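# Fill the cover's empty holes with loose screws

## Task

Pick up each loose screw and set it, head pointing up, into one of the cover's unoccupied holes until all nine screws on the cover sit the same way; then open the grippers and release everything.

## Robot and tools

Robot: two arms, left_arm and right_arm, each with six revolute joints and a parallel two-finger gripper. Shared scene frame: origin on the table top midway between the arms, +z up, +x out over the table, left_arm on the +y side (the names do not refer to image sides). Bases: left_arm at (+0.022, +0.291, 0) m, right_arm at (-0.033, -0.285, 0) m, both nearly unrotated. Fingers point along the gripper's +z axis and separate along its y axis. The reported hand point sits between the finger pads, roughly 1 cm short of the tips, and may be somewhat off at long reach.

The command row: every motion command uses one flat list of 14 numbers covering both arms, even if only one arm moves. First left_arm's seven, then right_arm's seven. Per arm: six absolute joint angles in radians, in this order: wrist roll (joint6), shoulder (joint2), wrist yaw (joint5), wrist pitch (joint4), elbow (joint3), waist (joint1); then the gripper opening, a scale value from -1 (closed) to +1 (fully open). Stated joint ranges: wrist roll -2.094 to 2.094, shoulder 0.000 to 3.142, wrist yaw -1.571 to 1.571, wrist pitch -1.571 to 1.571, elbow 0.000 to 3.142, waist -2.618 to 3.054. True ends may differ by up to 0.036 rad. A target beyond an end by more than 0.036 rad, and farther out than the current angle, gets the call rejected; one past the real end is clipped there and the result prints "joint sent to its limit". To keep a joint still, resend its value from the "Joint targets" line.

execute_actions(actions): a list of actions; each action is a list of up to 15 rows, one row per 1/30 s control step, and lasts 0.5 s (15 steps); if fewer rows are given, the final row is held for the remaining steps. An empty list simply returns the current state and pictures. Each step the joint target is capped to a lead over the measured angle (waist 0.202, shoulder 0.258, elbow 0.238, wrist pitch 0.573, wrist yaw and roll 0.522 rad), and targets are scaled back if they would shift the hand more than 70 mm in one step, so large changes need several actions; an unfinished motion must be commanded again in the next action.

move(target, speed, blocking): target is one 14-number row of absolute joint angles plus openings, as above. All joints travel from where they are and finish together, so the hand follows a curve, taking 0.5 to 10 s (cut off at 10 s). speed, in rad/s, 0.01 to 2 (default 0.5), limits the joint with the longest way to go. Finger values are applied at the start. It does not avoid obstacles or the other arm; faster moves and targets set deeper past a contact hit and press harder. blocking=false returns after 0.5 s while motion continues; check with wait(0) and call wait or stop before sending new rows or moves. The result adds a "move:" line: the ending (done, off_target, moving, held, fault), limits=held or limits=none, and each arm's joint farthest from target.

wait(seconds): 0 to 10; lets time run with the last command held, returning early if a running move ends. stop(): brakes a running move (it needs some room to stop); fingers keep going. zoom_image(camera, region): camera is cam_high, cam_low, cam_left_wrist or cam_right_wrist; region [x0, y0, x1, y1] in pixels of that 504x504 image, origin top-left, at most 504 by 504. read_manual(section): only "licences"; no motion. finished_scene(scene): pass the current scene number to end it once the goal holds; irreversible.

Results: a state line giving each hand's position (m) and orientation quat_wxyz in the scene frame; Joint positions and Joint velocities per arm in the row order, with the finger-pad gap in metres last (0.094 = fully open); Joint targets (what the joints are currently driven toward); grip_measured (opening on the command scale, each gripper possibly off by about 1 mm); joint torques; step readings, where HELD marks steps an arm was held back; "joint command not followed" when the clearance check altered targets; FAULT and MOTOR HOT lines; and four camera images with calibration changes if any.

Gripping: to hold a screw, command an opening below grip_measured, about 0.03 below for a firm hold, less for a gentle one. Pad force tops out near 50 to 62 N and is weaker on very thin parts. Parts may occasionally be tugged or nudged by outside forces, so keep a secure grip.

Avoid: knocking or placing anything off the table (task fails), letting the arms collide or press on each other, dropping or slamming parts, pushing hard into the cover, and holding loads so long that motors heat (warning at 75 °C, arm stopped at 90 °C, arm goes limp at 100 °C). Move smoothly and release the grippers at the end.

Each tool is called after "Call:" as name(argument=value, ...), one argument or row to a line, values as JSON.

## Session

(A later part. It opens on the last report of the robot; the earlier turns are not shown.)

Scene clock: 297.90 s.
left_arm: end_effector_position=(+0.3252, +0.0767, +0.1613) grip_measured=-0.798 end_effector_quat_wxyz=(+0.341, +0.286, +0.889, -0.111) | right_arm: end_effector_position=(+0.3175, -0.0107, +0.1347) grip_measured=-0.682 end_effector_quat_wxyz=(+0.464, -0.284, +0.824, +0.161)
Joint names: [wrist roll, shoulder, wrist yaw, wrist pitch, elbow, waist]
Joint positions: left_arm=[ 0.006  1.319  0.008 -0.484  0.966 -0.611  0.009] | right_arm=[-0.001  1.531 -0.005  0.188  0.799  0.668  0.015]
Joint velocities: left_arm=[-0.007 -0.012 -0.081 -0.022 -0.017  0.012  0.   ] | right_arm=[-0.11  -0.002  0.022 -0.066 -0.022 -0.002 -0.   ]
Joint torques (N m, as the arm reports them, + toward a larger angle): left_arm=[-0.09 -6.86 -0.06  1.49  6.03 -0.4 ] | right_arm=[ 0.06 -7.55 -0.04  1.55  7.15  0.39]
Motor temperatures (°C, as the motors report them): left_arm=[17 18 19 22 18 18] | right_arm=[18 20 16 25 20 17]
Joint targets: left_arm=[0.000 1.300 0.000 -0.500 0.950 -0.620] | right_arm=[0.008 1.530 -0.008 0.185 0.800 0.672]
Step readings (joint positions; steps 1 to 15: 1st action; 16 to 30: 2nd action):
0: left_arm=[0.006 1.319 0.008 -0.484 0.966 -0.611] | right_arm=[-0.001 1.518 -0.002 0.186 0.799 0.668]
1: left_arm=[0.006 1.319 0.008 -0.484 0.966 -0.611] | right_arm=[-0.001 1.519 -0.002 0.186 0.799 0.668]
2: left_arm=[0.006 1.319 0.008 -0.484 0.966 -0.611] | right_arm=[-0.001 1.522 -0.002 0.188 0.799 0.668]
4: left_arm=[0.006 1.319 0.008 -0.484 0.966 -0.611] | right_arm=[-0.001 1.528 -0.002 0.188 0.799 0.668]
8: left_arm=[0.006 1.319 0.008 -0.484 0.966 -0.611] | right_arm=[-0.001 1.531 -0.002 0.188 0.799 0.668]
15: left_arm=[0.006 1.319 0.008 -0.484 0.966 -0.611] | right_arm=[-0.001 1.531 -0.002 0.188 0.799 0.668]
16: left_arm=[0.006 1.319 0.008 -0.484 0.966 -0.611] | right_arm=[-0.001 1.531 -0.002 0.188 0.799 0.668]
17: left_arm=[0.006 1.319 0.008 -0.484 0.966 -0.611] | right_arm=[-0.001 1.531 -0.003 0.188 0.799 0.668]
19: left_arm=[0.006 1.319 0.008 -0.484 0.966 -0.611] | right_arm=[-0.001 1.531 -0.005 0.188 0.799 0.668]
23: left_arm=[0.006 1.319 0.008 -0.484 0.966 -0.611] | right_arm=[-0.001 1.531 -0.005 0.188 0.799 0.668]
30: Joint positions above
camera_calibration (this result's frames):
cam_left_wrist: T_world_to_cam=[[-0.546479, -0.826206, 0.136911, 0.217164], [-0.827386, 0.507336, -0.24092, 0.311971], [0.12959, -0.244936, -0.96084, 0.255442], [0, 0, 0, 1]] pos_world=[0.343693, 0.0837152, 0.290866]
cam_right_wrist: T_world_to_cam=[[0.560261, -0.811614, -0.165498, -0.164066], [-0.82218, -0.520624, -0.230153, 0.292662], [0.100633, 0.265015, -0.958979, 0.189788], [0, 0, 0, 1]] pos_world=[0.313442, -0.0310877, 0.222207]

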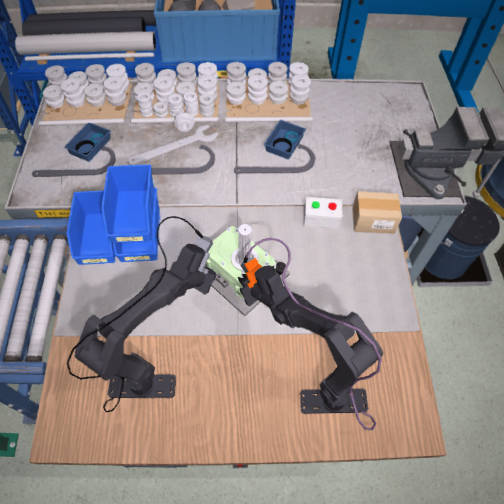

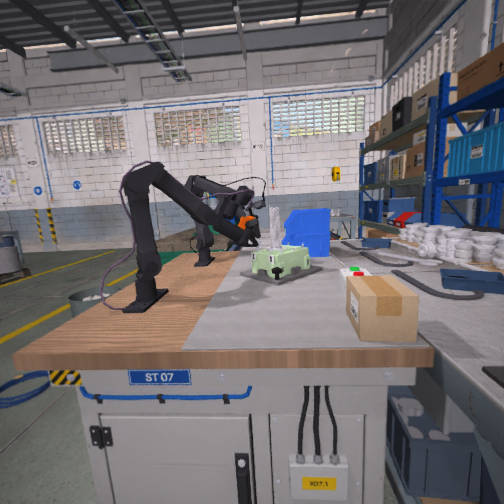

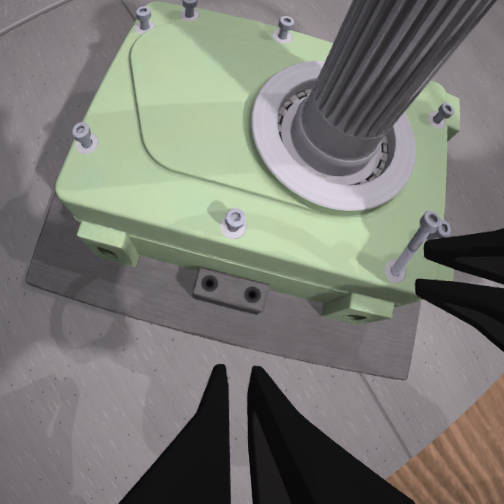

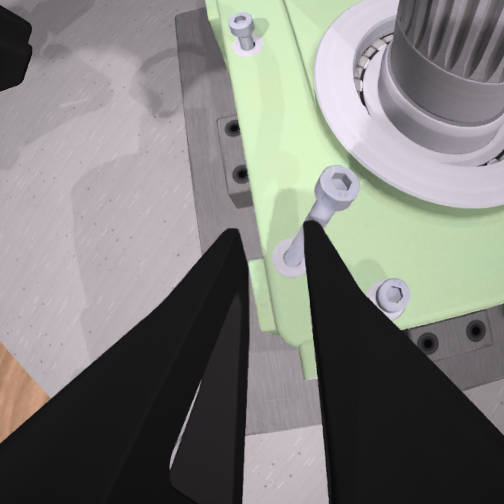

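Call:
execute_actions(
  actions=[
    [[0,1.3,0,-0.5,0.95,-0.62,-0.8,0.008,1.53,-0.008,0.185,0.8,0.672,-0.45]],
    [[0,1.3,0,-0.5,0.95,-0.62,-0.8,0.008,1.53,-0.008,0.185,0.8,0.672,-0.2]],
  ],
)

Call:
zoom_image(
  camera="cam_low",
  region=[240,225,290,265],
)

Scene clock: 301.00 s.
left_arm: end_effector_position=(+0.3252, +0.0767, +0.1613) grip_measured=-0.798 end_effector_quat_wxyz=(+0.341, +0.286, +0.889, -0.111) | right_arm: end_effector_position=(+0.3175, -0.0107, +0.1347) grip_measured=-0.202 end_effector_quat_wxyz=(+0.464, -0.284, +0.824, +0.161)
Joint names: [wrist roll, shoulder, wrist yaw, wrist pitch, elbow, waist]
Joint positions: left_arm=[ 0.006  1.319  0.008 -0.484  0.966 -0.611  0.009] | right_arm=[-0.     1.531 -0.005  0.188  0.799  0.668  0.037]
Joint velocities: left_arm=[-0.037 -0.012  0.051  0.007 -0.002 -0.027  0.   ] | right_arm=[-0.095 -0.007 -0.022 -0.037 -0.002 -0.017 -0.   ]
Joint torques (N m, as the arm reports them, + toward a larger angle): left_arm=[-0.09 -6.93 -0.08  1.49  6.06 -0.63] | right_arm=[ 0.05 -7.54 -0.04  1.55  7.13  0.34]
Motor temperatures (°C, as the motors report them): left_arm=[17 18 19 22 18 18] | right_arm=[18 20 16 25 20 17]
Joint targets: left_arm=[-0.000 1.300 0.000 -0.500 0.950 -0.620] | right_arm=[0.008 1.530 -0.008 0.185 0.800 0.672]
Step readings (joint positions; steps 1 to 15: 1st action; 16 to 30: 2nd action):
0: left_arm=[0.006 1.319 0.008 -0.484 0.966 -0.611] | right_arm=[-0.001 1.531 -0.005 0.188 0.799 0.668]
1: left_arm=[0.006 1.319 0.008 -0.484 0.966 -0.611] | right_arm=[-0.001 1.531 -0.005 0.188 0.799 0.668]
2: left_arm=[0.006 1.319 0.008 -0.484 0.966 -0.611] | right_arm=[-0.001 1.531 -0.005 0.188 0.799 0.668]
4: left_arm=[0.006 1.319 0.008 -0.484 0.966 -0.611] | right_arm=[-0.001 1.531 -0.005 0.188 0.799 0.668]
8: left_arm=[0.006 1.319 0.008 -0.484 0.966 -0.611] | right_arm=[-0.001 1.531 -0.005 0.188 0.799 0.668]
15: left_arm=[0.006 1.319 0.008 -0.484 0.966 -0.611] | right_arm=[-0.001 1.531 -0.005 0.188 0.799 0.668]
16: left_arm=[0.006 1.319 0.008 -0.484 0.966 -0.611] | right_arm=[-0.000 1.531 -0.005 0.188 0.799 0.668]
17: left_arm=[0.006 1.319 0.008 -0.484 0.966 -0.611] | right_arm=[-0.000 1.531 -0.005 0.188 0.799 0.668]
19: left_arm=[0.006 1.319 0.008 -0.484 0.966 -0.611] | right_arm=[-0.000 1.531 -0.005 0.188 0.799 0.668]
23: left_arm=[0.006 1.319 0.008 -0.484 0.966 -0.611] | right_arm=[-0.000 1.531 -0.005 0.188 0.799 0.668]
30: Joint positions above
camera_calibration (this result's frames):
cam_left_wrist: T_world_to_cam=[[-0.546479, -0.826206, 0.136911, 0.217164], [-0.827386, 0.507336, -0.24092, 0.311971], [0.12959, -0.244936, -0.96084, 0.255442], [0, 0, 0, 1]] pos_world=[0.343693, 0.0837152, 0.290866]
cam_right_wrist: T_world_to_cam=[[0.560068, -0.811682, -0.16582, -0.163962], [-0.822329, -0.520402, -0.230121, 0.292708], [0.100492, 0.265242, -0.958931, 0.189828], [0, 0, 0, 1]] pos_world=[0.313456, -0.0311094, 0.222202]

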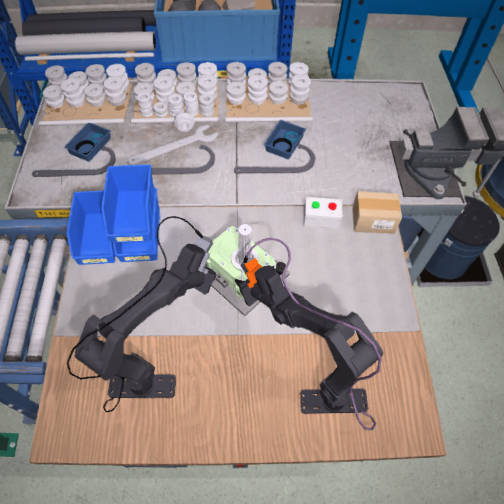

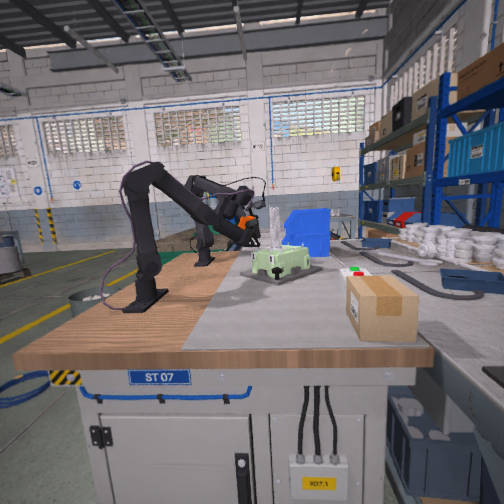

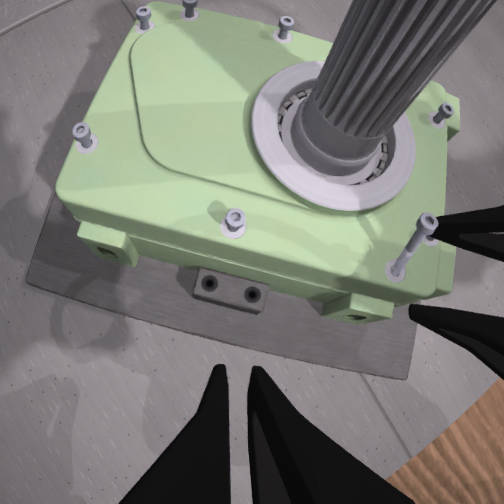

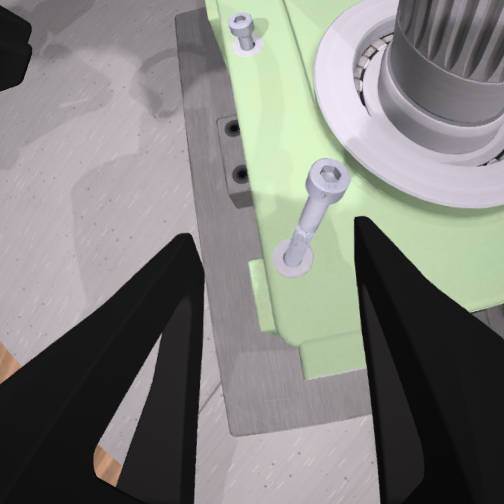

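Region (240, 225, 290, 265) of cam_low's 504x504 image, scaled by 10.080, with more detail than that image has; it fills the top 403 rows of this view, and the rest is white.

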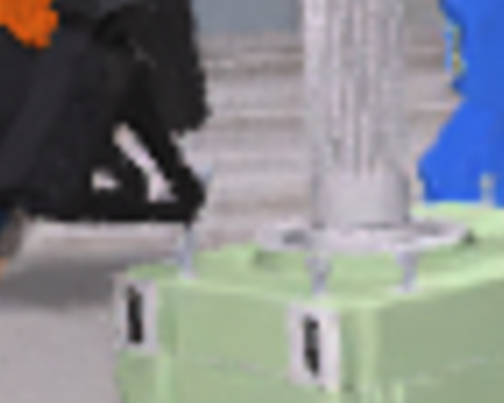

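Call:
move(
  target=[0,1.3,0,-0.5,0.95,-0.62,-0.8,0.008,1.595,-0.008,0.185,0.875,0.672,-0.2],
  speed=0.08,
)

Scene clock: 303.33 s.
left_arm: end_effector_position=(+0.3252, +0.0767, +0.1613) grip_measured=-0.798 end_effector_quat_wxyz=(+0.341, +0.286, +0.889, -0.111) | right_arm: end_effector_position=(+0.3288, -0.0019, +0.1381) grip_measured=-0.202 end_effector_quat_wxyz=(+0.467, -0.283, +0.822, +0.162)
Joint names: [wrist roll, shoulder, wrist yaw, wrist pitch, elbow, waist]
Joint positions: left_arm=[ 0.006  1.319  0.008 -0.484  0.966 -0.611  0.009] | right_arm=[-0.     1.578 -0.005  0.187  0.854  0.668  0.037]
Joint velocities: left_arm=[-0.037  0.002  0.037  0.022 -0.007 -0.012 -0.   ] | right_arm=[ 0.037  0.002  0.007 -0.007 -0.007  0.012  0.   ]
Joint torques (N m, as the arm reports them, + toward a larger angle): left_arm=[-0.08 -7.01 -0.04  1.44  6.02 -0.47] | right_arm=[ 0.06 -6.54 -0.05  1.55  8.78  0.36]
Motor temperatures (°C, as the motors report them): left_arm=[17 18 19 22 18 18] | right_arm=[18 20 16 25 20 17]
Joint targets: left_arm=[-0.000 1.300 -0.000 -0.500 0.950 -0.620] | right_arm=[0.008 1.595 -0.008 0.185 0.875 0.672]
move: off_target (right_arm); limits=none; left_arm: farthest joint: the shoulder, 0.019 radians from its target (0.019 radians at the start); right_arm: farthest joint: the elbow, 0.021 radians from its target (0.076 radians at the start)
camera_calibration (this result's frames):
cam_left_wrist: T_world_to_cam=[[-0.546479, -0.826206, 0.136911, 0.217164], [-0.827386, 0.507336, -0.24092, 0.311971], [0.12959, -0.244936, -0.96084, 0.255442], [0, 0, 0, 1]] pos_world=[0.343693, 0.0837152, 0.290866]
cam_right_wrist: T_world_to_cam=[[0.561018, -0.810945, -0.166215, -0.162858], [-0.820992, -0.519364, -0.237136, 0.3079], [0.105978, 0.269499, -0.957152, 0.187628], [0, 0, 0, 1]] pos_world=[0.324265, -0.022722, 0.225533]

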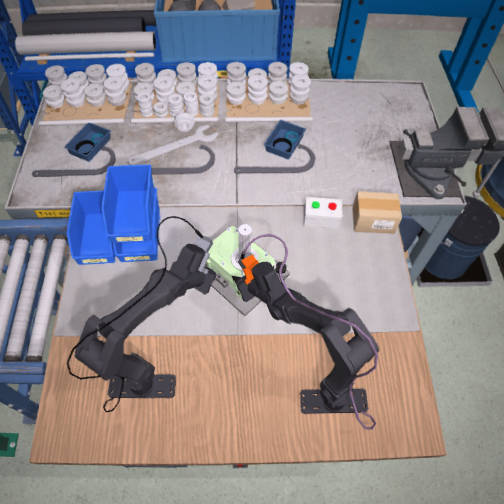

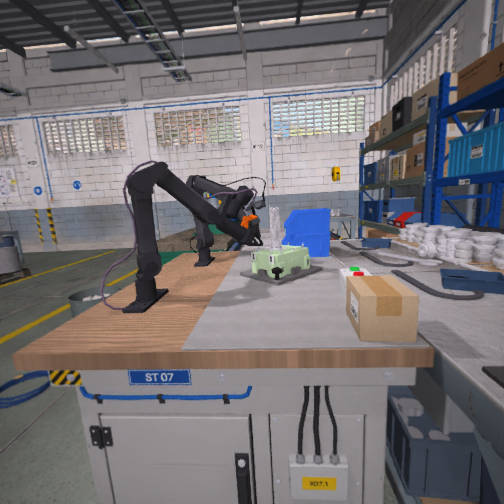

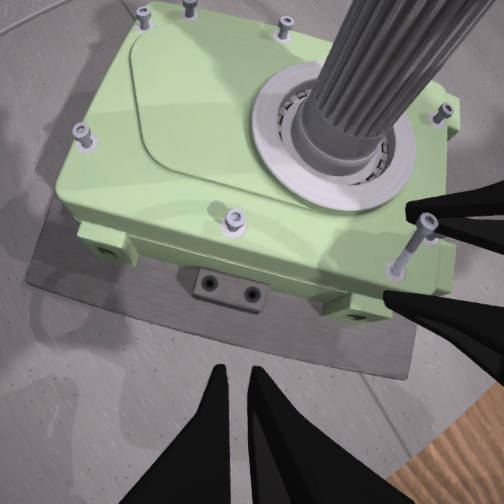

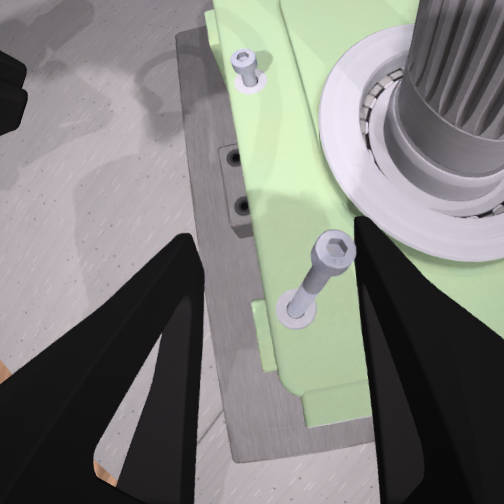

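Call:
execute_actions(
  actions=[
    [[0,1.3,0,-0.5,0.95,-0.62,-0.8,0.008,1.59,-0.008,0.185,0.865,0.672,-0.35]],
    [[0,1.3,0,-0.5,0.95,-0.62,-0.8,0.008,1.59,-0.008,0.185,0.865,0.672,-0.5]],
    [[0,1.3,0,-0.5,0.95,-0.62,-0.8,0.008,1.59,-0.008,0.185,0.865,0.672,-0.65]],
  ],
)

Scene clock: 305.63 s.
left_arm: end_effector_position=(+0.3252, +0.0767, +0.1613) grip_measured=-0.798 end_effector_quat_wxyz=(+0.341, +0.286, +0.889, -0.111) | right_arm: end_effector_position=(+0.3288, -0.0019, +0.1381) grip_measured=-0.648 end_effector_quat_wxyz=(+0.467, -0.283, +0.822, +0.162)
Joint names: [wrist roll, shoulder, wrist yaw, wrist pitch, elbow, waist]
Joint positions: left_arm=[ 0.006  1.319  0.008 -0.484  0.966 -0.611  0.009] | right_arm=[-0.     1.578 -0.005  0.187  0.854  0.668  0.017]
Joint velocities: left_arm=[-0.037 -0.007  0.022  0.037 -0.007  0.002  0.   ] | right_arm=[-0.022  0.002  0.007 -0.051  0.012 -0.007  0.001]
Joint torques (N m, as the arm reports them, + toward a larger angle): left_arm=[-0.07 -6.83 -0.09  1.45  6.21 -0.61] | right_arm=[ 0.06 -6.93 -0.05  1.57  8.03  0.31]
Motor temperatures (°C, as the motors report them): left_arm=[17 18 19 22 18 18] | right_arm=[18 20 16 26 20 17]
Joint targets: left_arm=[-0.000 1.300 0.000 -0.500 0.950 -0.620] | right_arm=[0.008 1.590 -0.008 0.185 0.865 0.672]
Step readings (joint positions; steps 1 to 15: 1st action; 16 to 30: 2nd action; 31 to 45: 3rd action):
0: left_arm=[0.006 1.319 0.008 -0.484 0.966 -0.611] | right_arm=[-0.000 1.578 -0.005 0.187 0.854 0.668]
1: left_arm=[0.006 1.319 0.008 -0.484 0.966 -0.611] | right_arm=[-0.000 1.578 -0.005 0.187 0.854 0.668]
2: left_arm=[0.006 1.319 0.008 -0.484 0.966 -0.611] | right_arm=[-0.000 1.578 -0.005 0.187 0.854 0.668]
4: left_arm=[0.006 1.319 0.008 -0.484 0.966 -0.611] | right_arm=[-0.000 1.578 -0.005 0.187 0.854 0.668]
8: left_arm=[0.006 1.319 0.008 -0.484 0.966 -0.611] | right_arm=[-0.000 1.578 -0.005 0.187 0.854 0.668]
15: left_arm=[0.006 1.319 0.008 -0.484 0.966 -0.611] | right_arm=[-0.000 1.578 -0.005 0.187 0.854 0.668]
16: left_arm=[0.006 1.319 0.008 -0.484 0.966 -0.611] | right_arm=[-0.000 1.578 -0.005 0.187 0.854 0.668]
17: left_arm=[0.006 1.319 0.008 -0.484 0.966 -0.611] | right_arm=[-0.000 1.578 -0.005 0.187 0.854 0.668]
19: left_arm=[0.006 1.319 0.008 -0.484 0.966 -0.611] | right_arm=[-0.000 1.578 -0.005 0.187 0.854 0.668]
23: left_arm=[0.006 1.319 0.008 -0.484 0.966 -0.611] | right_arm=[-0.000 1.578 -0.005 0.187 0.854 0.668]
30: left_arm=[0.006 1.319 0.008 -0.484 0.966 -0.611] | right_arm=[-0.000 1.578 -0.005 0.187 0.854 0.668]
31: left_arm=[0.006 1.319 0.008 -0.484 0.966 -0.611] | right_arm=[-0.000 1.578 -0.005 0.187 0.854 0.668]
32: left_arm=[0.006 1.319 0.008 -0.484 0.966 -0.611] | right_arm=[-0.000 1.578 -0.005 0.187 0.854 0.668]
34: left_arm=[0.006 1.319 0.008 -0.484 0.966 -0.611] | right_arm=[-0.000 1.578 -0.005 0.187 0.854 0.668]
38: left_arm=[0.006 1.319 0.008 -0.484 0.966 -0.611] | right_arm=[-0.000 1.578 -0.005 0.187 0.854 0.668]
45: Joint positions above
camera_calibration (this result's frames):
cam_left_wrist: T_world_to_cam=[[-0.546479, -0.826206, 0.136911, 0.217164], [-0.827386, 0.507336, -0.24092, 0.311971], [0.12959, -0.244936, -0.96084, 0.255442], [0, 0, 0, 1]] pos_world=[0.343693, 0.0837152, 0.290866]
cam_right_wrist: T_world_to_cam=[[0.561018, -0.810945, -0.166215, -0.162858], [-0.820992, -0.519364, -0.237136, 0.3079], [0.105978, 0.269499, -0.957152, 0.187628], [0, 0, 0, 1]] pos_world=[0.324265, -0.022722, 0.225533]

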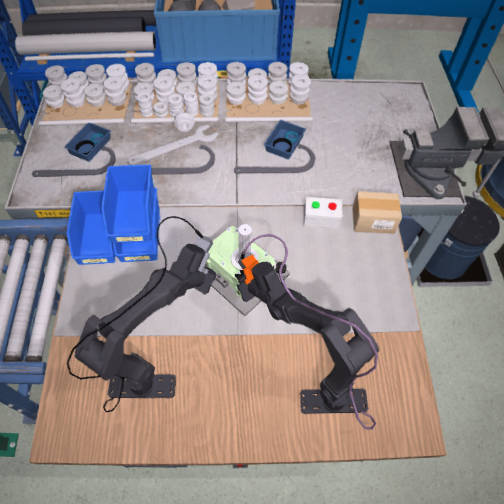

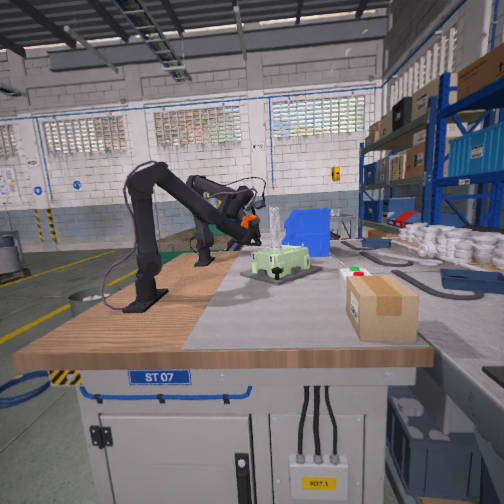

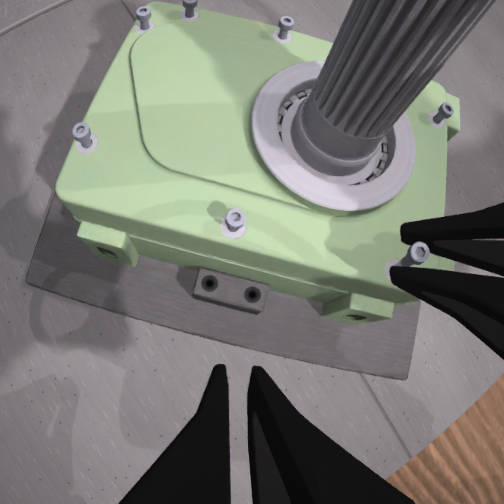

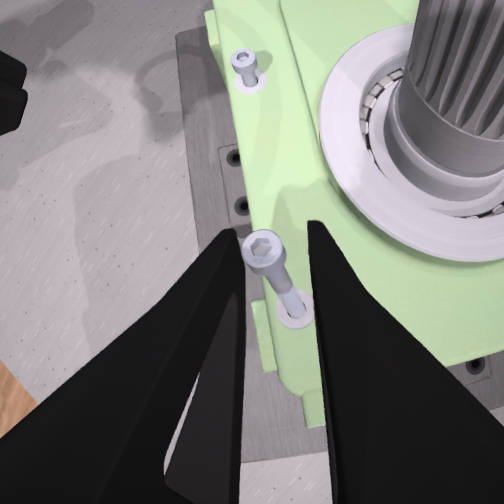

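Call:
execute_actions(
  actions=[
    [[0,1.3,0,-0.5,0.95,-0.62,-0.8,0.008,1.59,-0.008,0.185,0.865,0.672,-0.76]],
    [[0,1.3,0,-0.5,0.95,-0.62,-0.8,0.008,1.59,-0.008,0.185,0.865,0.672,-0.84]],
  ],
)

Scene clock: 307.63 s.
left_arm: end_effector_position=(+0.3252, +0.0767, +0.1613) grip_measured=-0.798 end_effector_quat_wxyz=(+0.341, +0.286, +0.889, -0.111) | right_arm: end_effector_position=(+0.3288, -0.0019, +0.1381) grip_measured=-0.835 end_effector_quat_wxyz=(+0.467, -0.283, +0.822, +0.162)
Joint names: [wrist roll, shoulder, wrist yaw, wrist pitch, elbow, waist]
Joint positions: left_arm=[ 0.006  1.319  0.008 -0.484  0.966 -0.611  0.009] | right_arm=[-0.     1.578 -0.005  0.187  0.854  0.668  0.008]
Joint velocities: left_arm=[-0.007 -0.012 -0.022  0.037 -0.012 -0.017  0.   ] | right_arm=[-0.037 -0.017 -0.051 -0.022 -0.002  0.007 -0.   ]
Joint torques (N m, as the arm reports them, + toward a larger angle): left_arm=[-0.06 -6.88 -0.06  1.46  6.09 -0.69] | right_arm=[ 0.06 -6.96 -0.04  1.56  7.99  0.34]
Motor temperatures (°C, as the motors report them): left_arm=[17 18 19 22 18 18] | right_arm=[18 20 16 26 20 17]
Joint targets: left_arm=[0.000 1.300 0.000 -0.500 0.950 -0.620] | right_arm=[0.008 1.590 -0.008 0.185 0.865 0.672]
Step readings (joint positions; steps 1 to 15: 1st action; 16 to 30: 2nd action):
0: left_arm=[0.006 1.319 0.008 -0.484 0.966 -0.611] | right_arm=[-0.000 1.578 -0.005 0.187 0.854 0.668]
1: left_arm=[0.006 1.319 0.008 -0.484 0.966 -0.611] | right_arm=[-0.000 1.578 -0.005 0.187 0.854 0.668]
2: left_arm=[0.006 1.319 0.008 -0.484 0.966 -0.611] | right_arm=[-0.000 1.578 -0.005 0.187 0.854 0.668]
4: left_arm=[0.006 1.319 0.008 -0.484 0.966 -0.611] | right_arm=[-0.000 1.578 -0.005 0.187 0.854 0.668]
8: left_arm=[0.006 1.319 0.008 -0.484 0.966 -0.611] | right_arm=[-0.000 1.578 -0.005 0.187 0.854 0.668]
15: left_arm=[0.006 1.319 0.008 -0.484 0.966 -0.611] | right_arm=[-0.000 1.578 -0.005 0.187 0.854 0.668]
16: left_arm=[0.006 1.319 0.008 -0.484 0.966 -0.611] | right_arm=[-0.000 1.578 -0.005 0.187 0.854 0.668]
17: left_arm=[0.006 1.319 0.008 -0.484 0.966 -0.611] | right_arm=[-0.000 1.578 -0.005 0.187 0.854 0.668]
19: left_arm=[0.006 1.319 0.008 -0.484 0.966 -0.611] | right_arm=[-0.000 1.578 -0.005 0.187 0.854 0.668]
23: left_arm=[0.006 1.319 0.008 -0.484 0.966 -0.611] | right_arm=[-0.000 1.578 -0.005 0.187 0.854 0.668]
30: Joint positions above
camera_calibration (this result's frames):
cam_left_wrist: T_world_to_cam=[[-0.546479, -0.826206, 0.136911, 0.217164], [-0.827386, 0.507336, -0.24092, 0.311971], [0.12959, -0.244936, -0.96084, 0.255442], [0, 0, 0, 1]] pos_world=[0.343693, 0.0837152, 0.290866]
cam_right_wrist: T_world_to_cam=[[0.561018, -0.810945, -0.166215, -0.162858], [-0.820992, -0.519364, -0.237136, 0.3079], [0.105978, 0.269499, -0.957152, 0.187628], [0, 0, 0, 1]] pos_world=[0.324265, -0.022722, 0.225533]

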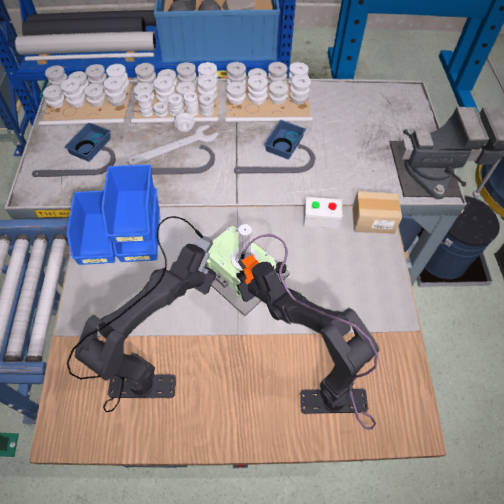

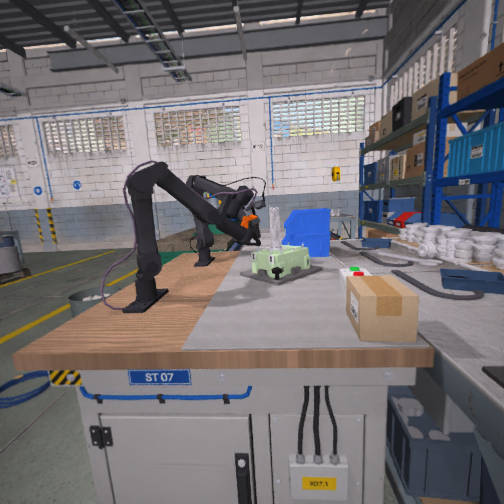

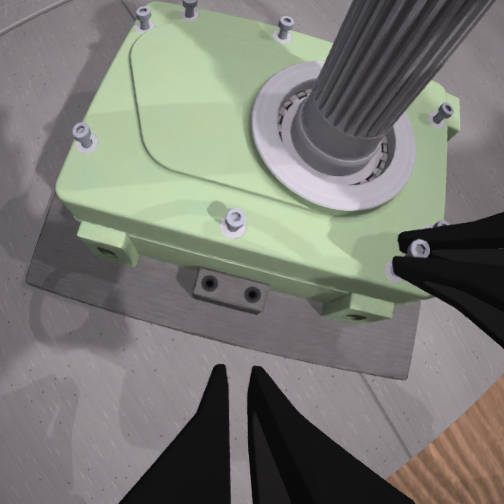

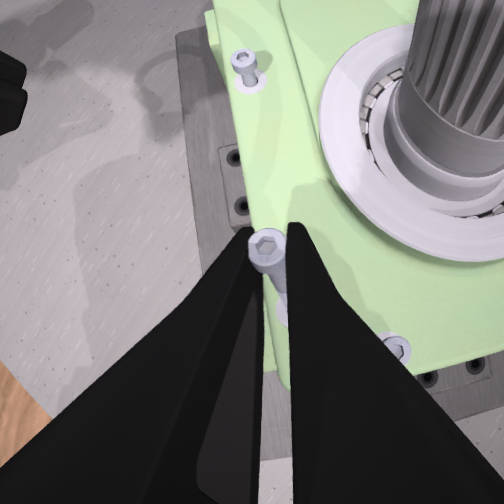

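Call:
move(
  target=[0,1.3,0,-0.5,0.95,-0.62,-0.8,0.008,1.533,-0.008,0.19,0.813,0.672,-0.87],
  speed=0.04,
)

Call:
zoom_image(
  camera="cam_left_wrist",
  region=[360,200,500,320],
)

Scene clock: 310.23 s.
left_arm: end_effector_position=(+0.3252, +0.0767, +0.1613) grip_measured=-0.798 end_effector_quat_wxyz=(+0.341, +0.286, +0.889, -0.111) | right_arm: end_effector_position=(+0.3247, -0.0050, +0.1386) grip_measured=-0.860 end_effector_quat_wxyz=(+0.470, -0.282, +0.820, +0.163)
Joint names: [wrist roll, shoulder, wrist yaw, wrist pitch, elbow, waist]
Joint positions: left_arm=[ 0.006  1.319  0.008 -0.484  0.966 -0.611  0.009] | right_arm=[-0.     1.558 -0.005  0.2    0.828  0.668  0.007]
Joint velocities: left_arm=[-0.051 -0.002  0.051  0.007  0.007 -0.017 -0.   ] | right_arm=[-0.007  0.002  0.007  0.037  0.007 -0.017 -0.   ]
Joint torques (N m, as the arm reports them, + toward a larger angle): left_arm=[-0.08 -7.04 -0.06  1.47  6.18 -0.51] | right_arm=[ 0.05 -9.98 -0.05  1.49  5.9   0.32]
Motor temperatures (°C, as the motors report them): left_arm=[17 18 19 22 18 18] | right_arm=[18 21 16 26 20 17]
Joint targets: left_arm=[-0.000 1.300 0.000 -0.500 0.950 -0.620] | right_arm=[0.008 1.533 -0.008 0.190 0.813 0.672]
move: off_target (right_arm); limits=none; left_arm: farthest joint: the shoulder, 0.019 radians from its target (0.019 radians at the start); right_arm: farthest joint: the shoulder, 0.025 radians from its target (0.045 radians at the start)
camera_calibration (this result's frames):
cam_left_wrist: T_world_to_cam=[[-0.546479, -0.826206, 0.136911, 0.217164], [-0.827386, 0.507336, -0.24092, 0.311971], [0.12959, -0.244936, -0.96084, 0.255442], [0, 0, 0, 1]] pos_world=[0.343693, 0.0837152, 0.290866]
cam_right_wrist: T_world_to_cam=[[0.562021, -0.810166, -0.166621, -0.163327], [-0.81954, -0.518238, -0.244507, 0.303622], [0.111742, 0.273971, -0.955224, 0.187191], [0, 0, 0, 1]] pos_world=[0.319707, -0.0262589, 0.225833]

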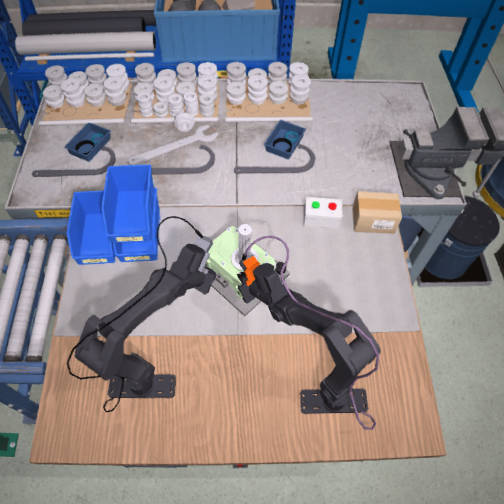

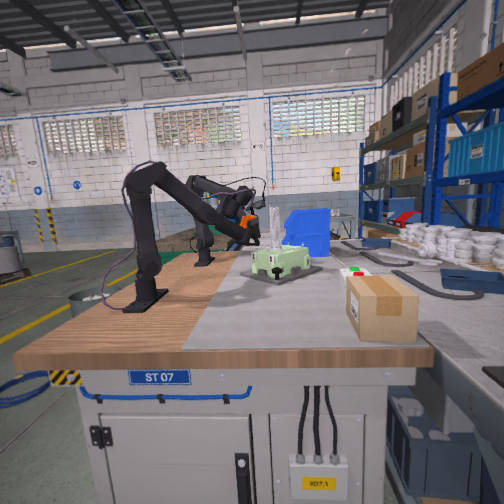

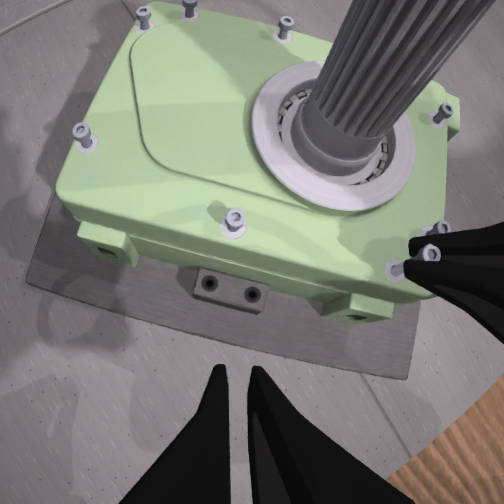

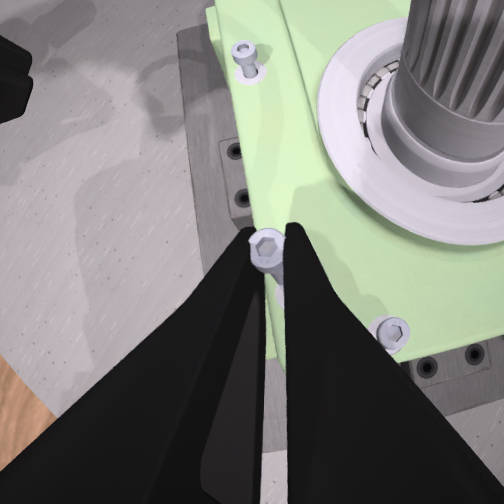

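Region (360, 200, 500, 320) of cam_left_wrist's 504x504 image, scaled by 3.600, with more detail than that image has; it fills the top 432 rows of this view, and the rest is white.

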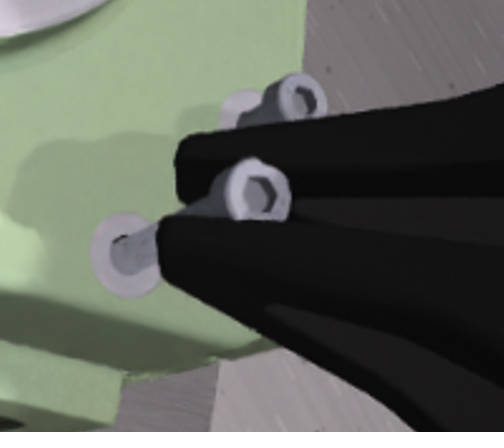

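Call:
move(
  target=[0,1.3,0,-0.5,0.95,-0.62,-0.8,0.008,1.52,-0.008,0.19,0.8,0.652,-0.87],
  speed=0.02,
)

Call:
zoom_image(
  camera="cam_left_wrist",
  region=[360,200,500,320],
)

Scene clock: 314.17 s.
left_arm: end_effector_position=(+0.3252, +0.0767, +0.1613) grip_measured=-0.798 end_effector_quat_wxyz=(+0.341, +0.286, +0.889, -0.111) | right_arm: end_effector_position=(+0.3221, -0.0071, +0.1382) grip_measured=-0.860 end_effector_quat_wxyz=(+0.470, -0.282, +0.820, +0.163)
Joint names: [wrist roll, shoulder, wrist yaw, wrist pitch, elbow, waist]
Joint positions: left_arm=[ 0.006  1.319  0.008 -0.484  0.966 -0.611  0.009] | right_arm=[-0.     1.546 -0.005  0.203  0.815  0.668  0.007]
Joint velocities: left_arm=[-0.037  0.007  0.081  0.007  0.002 -0.012 -0.   ] | right_arm=[-0.007  0.007 -0.037  0.037  0.017  0.007 -0.001]
Joint torques (N m, as the arm reports them, + toward a larger angle): left_arm=[-0.07 -6.95 -0.06  1.49  6.08 -0.57] | right_arm=[ 0.05 -9.92 -0.05  1.48  5.89 -1.28]
Motor temperatures (°C, as the motors report them): left_arm=[17 18 19 22 18 18] | right_arm=[18 21 16 26 20 17]
Joint targets: left_arm=[-0.000 1.300 -0.000 -0.500 0.950 -0.620] | right_arm=[0.008 1.520 -0.008 0.190 0.800 0.652]
move: off_target (right_arm); limits=none; left_arm: farthest joint: the shoulder, 0.019 radians from its target (0.019 radians at the start); right_arm: farthest joint: the shoulder, 0.026 radians from its target (0.038 radians at the start)
camera_calibration (this result's frames):
cam_left_wrist: T_world_to_cam=[[-0.546479, -0.826206, 0.136911, 0.217164], [-0.827386, 0.507336, -0.24092, 0.311971], [0.12959, -0.244936, -0.96084, 0.255442], [0, 0, 0, 1]] pos_world=[0.343693, 0.0837152, 0.290866]
cam_right_wrist: T_world_to_cam=[[0.562072, -0.810127, -0.166642, -0.163581], [-0.819466, -0.518181, -0.244875, 0.300366], [0.11203, 0.274194, -0.955127, 0.187548], [0, 0, 0, 1]] pos_world=[0.317073, -0.0283023, 0.225424]

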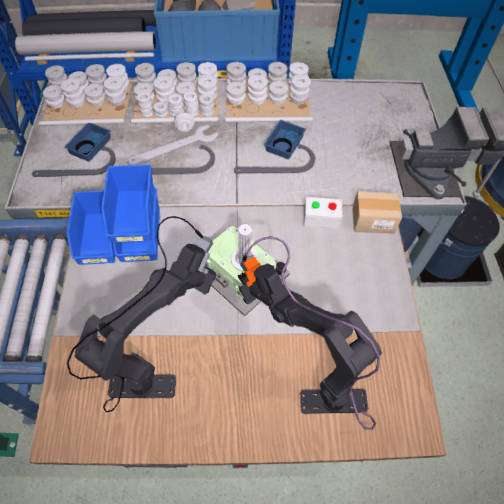

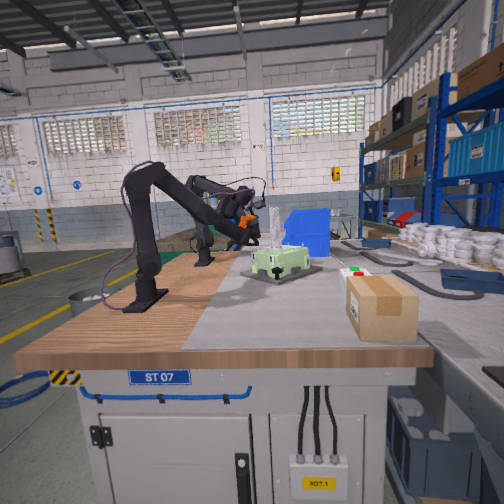

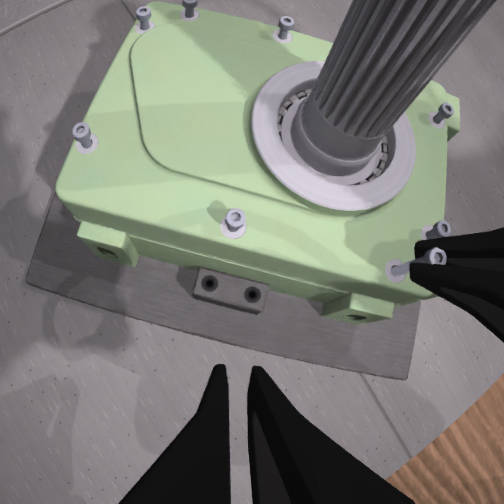

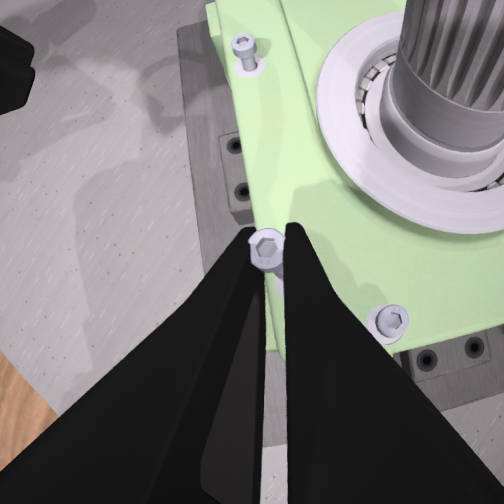

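Region (360, 200, 500, 320) of cam_left_wrist's 504x504 image, scaled by 3.600, with more detail than that image has; it fills the top 432 rows of this view, and the rest is white.

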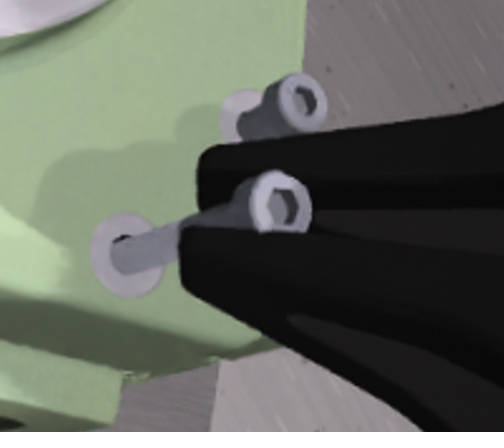

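Call:
execute_actions(
  actions=[
    [[0,1.3,0,-0.5,0.95,-0.62,-0.8,0.008,1.535,-0.008,0.185,0.805,0.642,-0.87],[0,1.3,0,-0.5,0.95,-0.62,-0.8,0.008,1.535,-0.008,0.185,0.805,0.642,-0.87],[0,1.3,0,-0.5,0.95,-0.62,-0.8,0.008,1.535,-0.008,0.18,0.805,0.658,-0.87]],
  ],
)

Call:
zoom_image(
  camera="cam_left_wrist",
  region=[360,200,500,320],
)

Scene clock: 315.67 s.
left_arm: end_effector_position=(+0.3252, +0.0767, +0.1613) grip_measured=-0.798 end_effector_quat_wxyz=(+0.341, +0.286, +0.889, -0.111) | right_arm: end_effector_position=(+0.3233, -0.0085, +0.1382) grip_measured=-0.860 end_effector_quat_wxyz=(+0.470, -0.281, +0.821, +0.163)
Joint names: [wrist roll, shoulder, wrist yaw, wrist pitch, elbow, waist]
Joint positions: left_arm=[ 0.006  1.319  0.008 -0.484  0.966 -0.611  0.009] | right_arm=[-0.     1.546 -0.007  0.203  0.815  0.663  0.007]
Joint velocities: left_arm=[-0.022 -0.007  0.037  0.022  0.002 -0.007  0.   ] | right_arm=[ 0.022  0.012 -0.051  0.022  0.007 -0.007 -0.001]
Joint torques (N m, as the arm reports them, + toward a larger angle): left_arm=[-0.07 -7.04 -0.06  1.46  6.1  -0.64] | right_arm=[ 0.05 -8.62 -0.02  1.39  6.33 -0.38]
Motor temperatures (°C, as the motors report them): left_arm=[17 18 19 22 18 18] | right_arm=[18 21 16 26 20 17]
Joint targets: left_arm=[0.000 1.300 0.000 -0.500 0.950 -0.620] | right_arm=[0.008 1.535 -0.008 0.180 0.805 0.658]
Step readings (joint positions):
0: left_arm=[0.006 1.319 0.008 -0.484 0.966 -0.611] | right_arm=[-0.000 1.546 -0.005 0.203 0.815 0.668]
1: left_arm=[0.006 1.319 0.008 -0.484 0.966 -0.611] | right_arm=[-0.000 1.546 -0.005 0.203 0.815 0.667]
2: left_arm=[0.006 1.319 0.008 -0.484 0.966 -0.611] | right_arm=[-0.000 1.546 -0.005 0.203 0.815 0.664]
4: left_arm=[0.006 1.319 0.008 -0.484 0.966 -0.611] | right_arm=[-0.000 1.546 -0.006 0.203 0.815 0.663]
8: left_arm=[0.006 1.319 0.008 -0.484 0.966 -0.611] | right_arm=[-0.000 1.546 -0.007 0.203 0.815 0.663]
15: Joint positions above
camera_calibration (this result's frames):
cam_left_wrist: T_world_to_cam=[[-0.546479, -0.826206, 0.136911, 0.217164], [-0.827386, 0.507336, -0.24092, 0.311971], [0.12959, -0.244936, -0.96084, 0.255442], [0, 0, 0, 1]] pos_world=[0.343693, 0.0837152, 0.290866]
cam_right_wrist: T_world_to_cam=[[0.559345, -0.811711, -0.168102, -0.164309], [-0.821329, -0.515288, -0.244736, 0.301147], [0.112034, 0.274959, -0.954906, 0.187793], [0, 0, 0, 1]] pos_world=[0.318207, -0.0298289, 0.225405]

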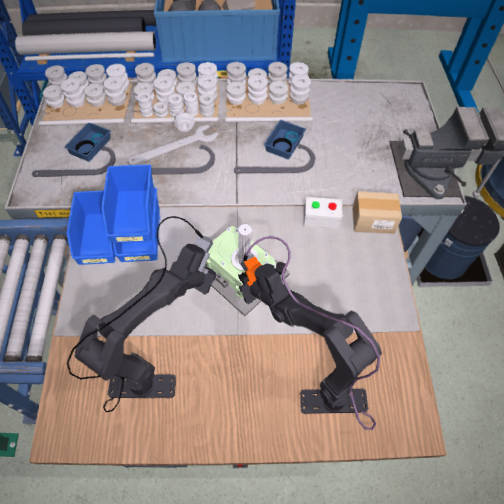

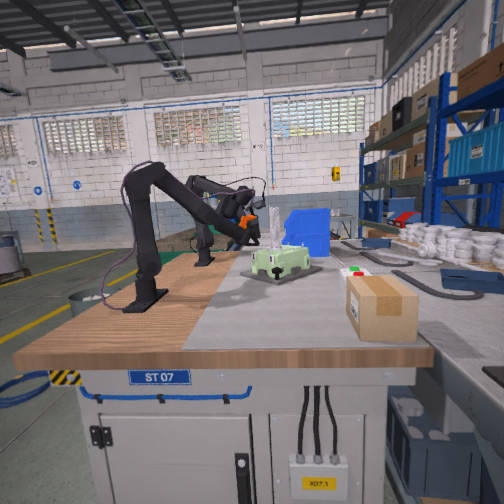

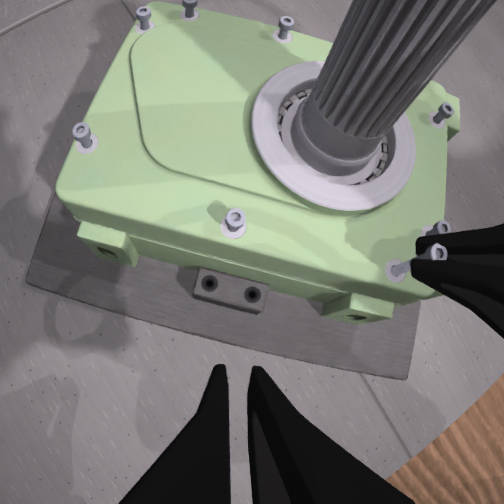

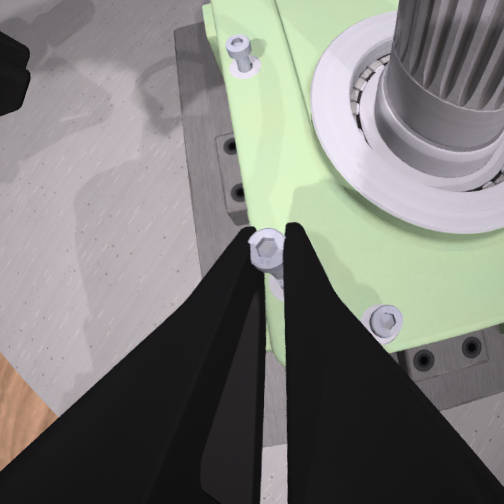

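Region (360, 200, 500, 320) of cam_left_wrist's 504x504 image, scaled by 3.600, with more detail than that image has; it fills the top 432 rows of this view, and the rest is white.

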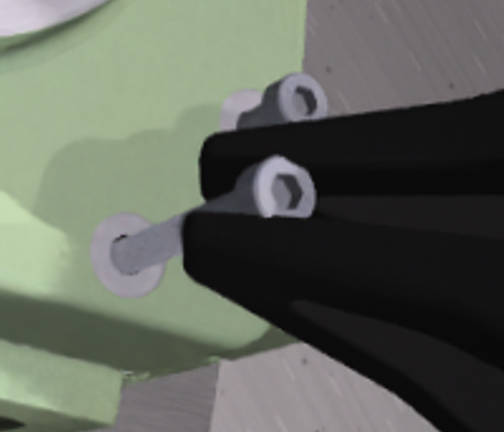

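Looks upright. Loosen slightly.

Call:
execute_actions(
  actions=[
    [[0,1.3,0,-0.5,0.95,-0.62,-0.8,0.008,1.54,-0.008,0.2,0.812,0.662,-0.81]],
  ],
)

Scene clock: 316.90 s.
left_arm: end_effector_position=(+0.3252, +0.0767, +0.1613) grip_measured=-0.798 end_effector_quat_wxyz=(+0.341, +0.286, +0.889, -0.111) | right_arm: end_effector_position=(+0.3233, -0.0085, +0.1383) grip_measured=-0.812 end_effector_quat_wxyz=(+0.470, -0.280, +0.821, +0.163)
Joint names: [wrist roll, shoulder, wrist yaw, wrist pitch, elbow, waist]
Joint positions: left_arm=[ 0.006  1.319  0.008 -0.484  0.966 -0.611  0.009] | right_arm=[ 0.     1.546 -0.007  0.203  0.815  0.663  0.009]
Joint velocities: left_arm=[ 0.022 -0.007 -0.051  0.007 -0.012 -0.007 -0.   ] | right_arm=[ 0.007  0.007 -0.037 -0.066  0.002  0.002 -0.   ]
Joint torques (N m, as the arm reports them, + toward a larger angle): left_arm=[-0.06 -6.96 -0.09  1.48  6.22 -0.74] | right_arm=[ 0.05 -8.15 -0.03  1.57  6.93 -0.14]
Motor temperatures (°C, as the motors report them): left_arm=[17 18 19 22 18 18] | right_arm=[18 21 16 26 20 17]
Joint targets: left_arm=[0.000 1.300 -0.000 -0.500 0.950 -0.620] | right_arm=[0.008 1.540 -0.008 0.200 0.812 0.662]
Step readings (joint positions):
0: left_arm=[0.006 1.319 0.008 -0.484 0.966 -0.611] | right_arm=[-0.000 1.546 -0.007 0.203 0.815 0.663]
1: left_arm=[0.006 1.319 0.008 -0.484 0.966 -0.611] | right_arm=[0.000 1.546 -0.007 0.203 0.815 0.663]
2: left_arm=[0.006 1.319 0.008 -0.484 0.966 -0.611] | right_arm=[0.000 1.546 -0.007 0.203 0.815 0.663]
4: left_arm=[0.006 1.319 0.008 -0.484 0.966 -0.611] | right_arm=[0.000 1.546 -0.007 0.203 0.815 0.663]
8: left_arm=[0.006 1.319 0.008 -0.484 0.966 -0.611] | right_arm=[0.000 1.546 -0.007 0.203 0.815 0.663]
15: Joint positions above
camera_calibration (this result's frames):
cam_left_wrist: T_world_to_cam=[[-0.546479, -0.826206, 0.136911, 0.217164], [-0.827386, 0.507336, -0.24092, 0.311971], [0.12959, -0.244936, -0.96084, 0.255442], [0, 0, 0, 1]] pos_world=[0.343693, 0.0837152, 0.290866]
cam_right_wrist: T_world_to_cam=[[0.559205, -0.811736, -0.168446, -0.1642], [-0.821404, -0.51501, -0.245072, 0.301286], [0.112182, 0.275408, -0.95476, 0.187794], [0, 0, 0, 1]] pos_world=[0.318232, -0.0298416, 0.225476]

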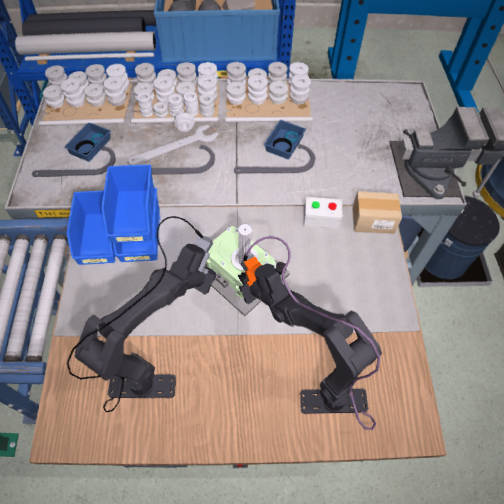

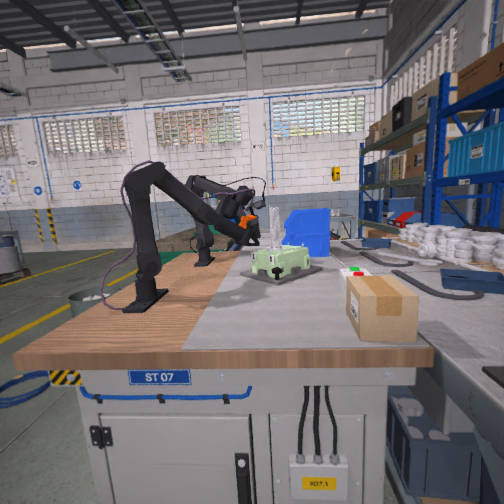

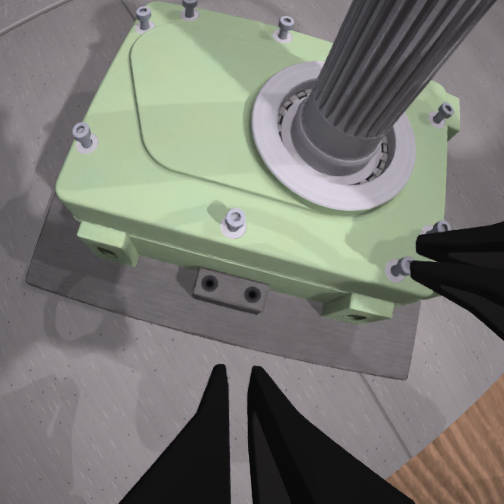

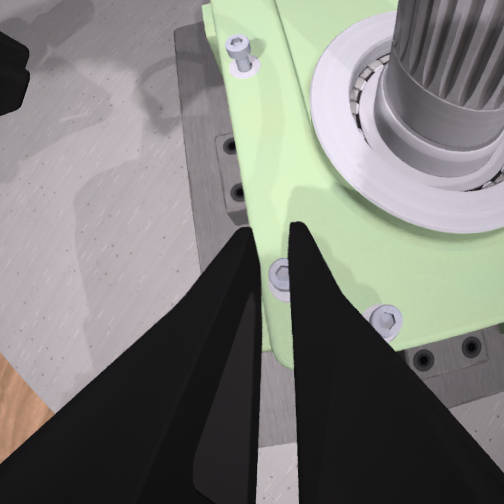

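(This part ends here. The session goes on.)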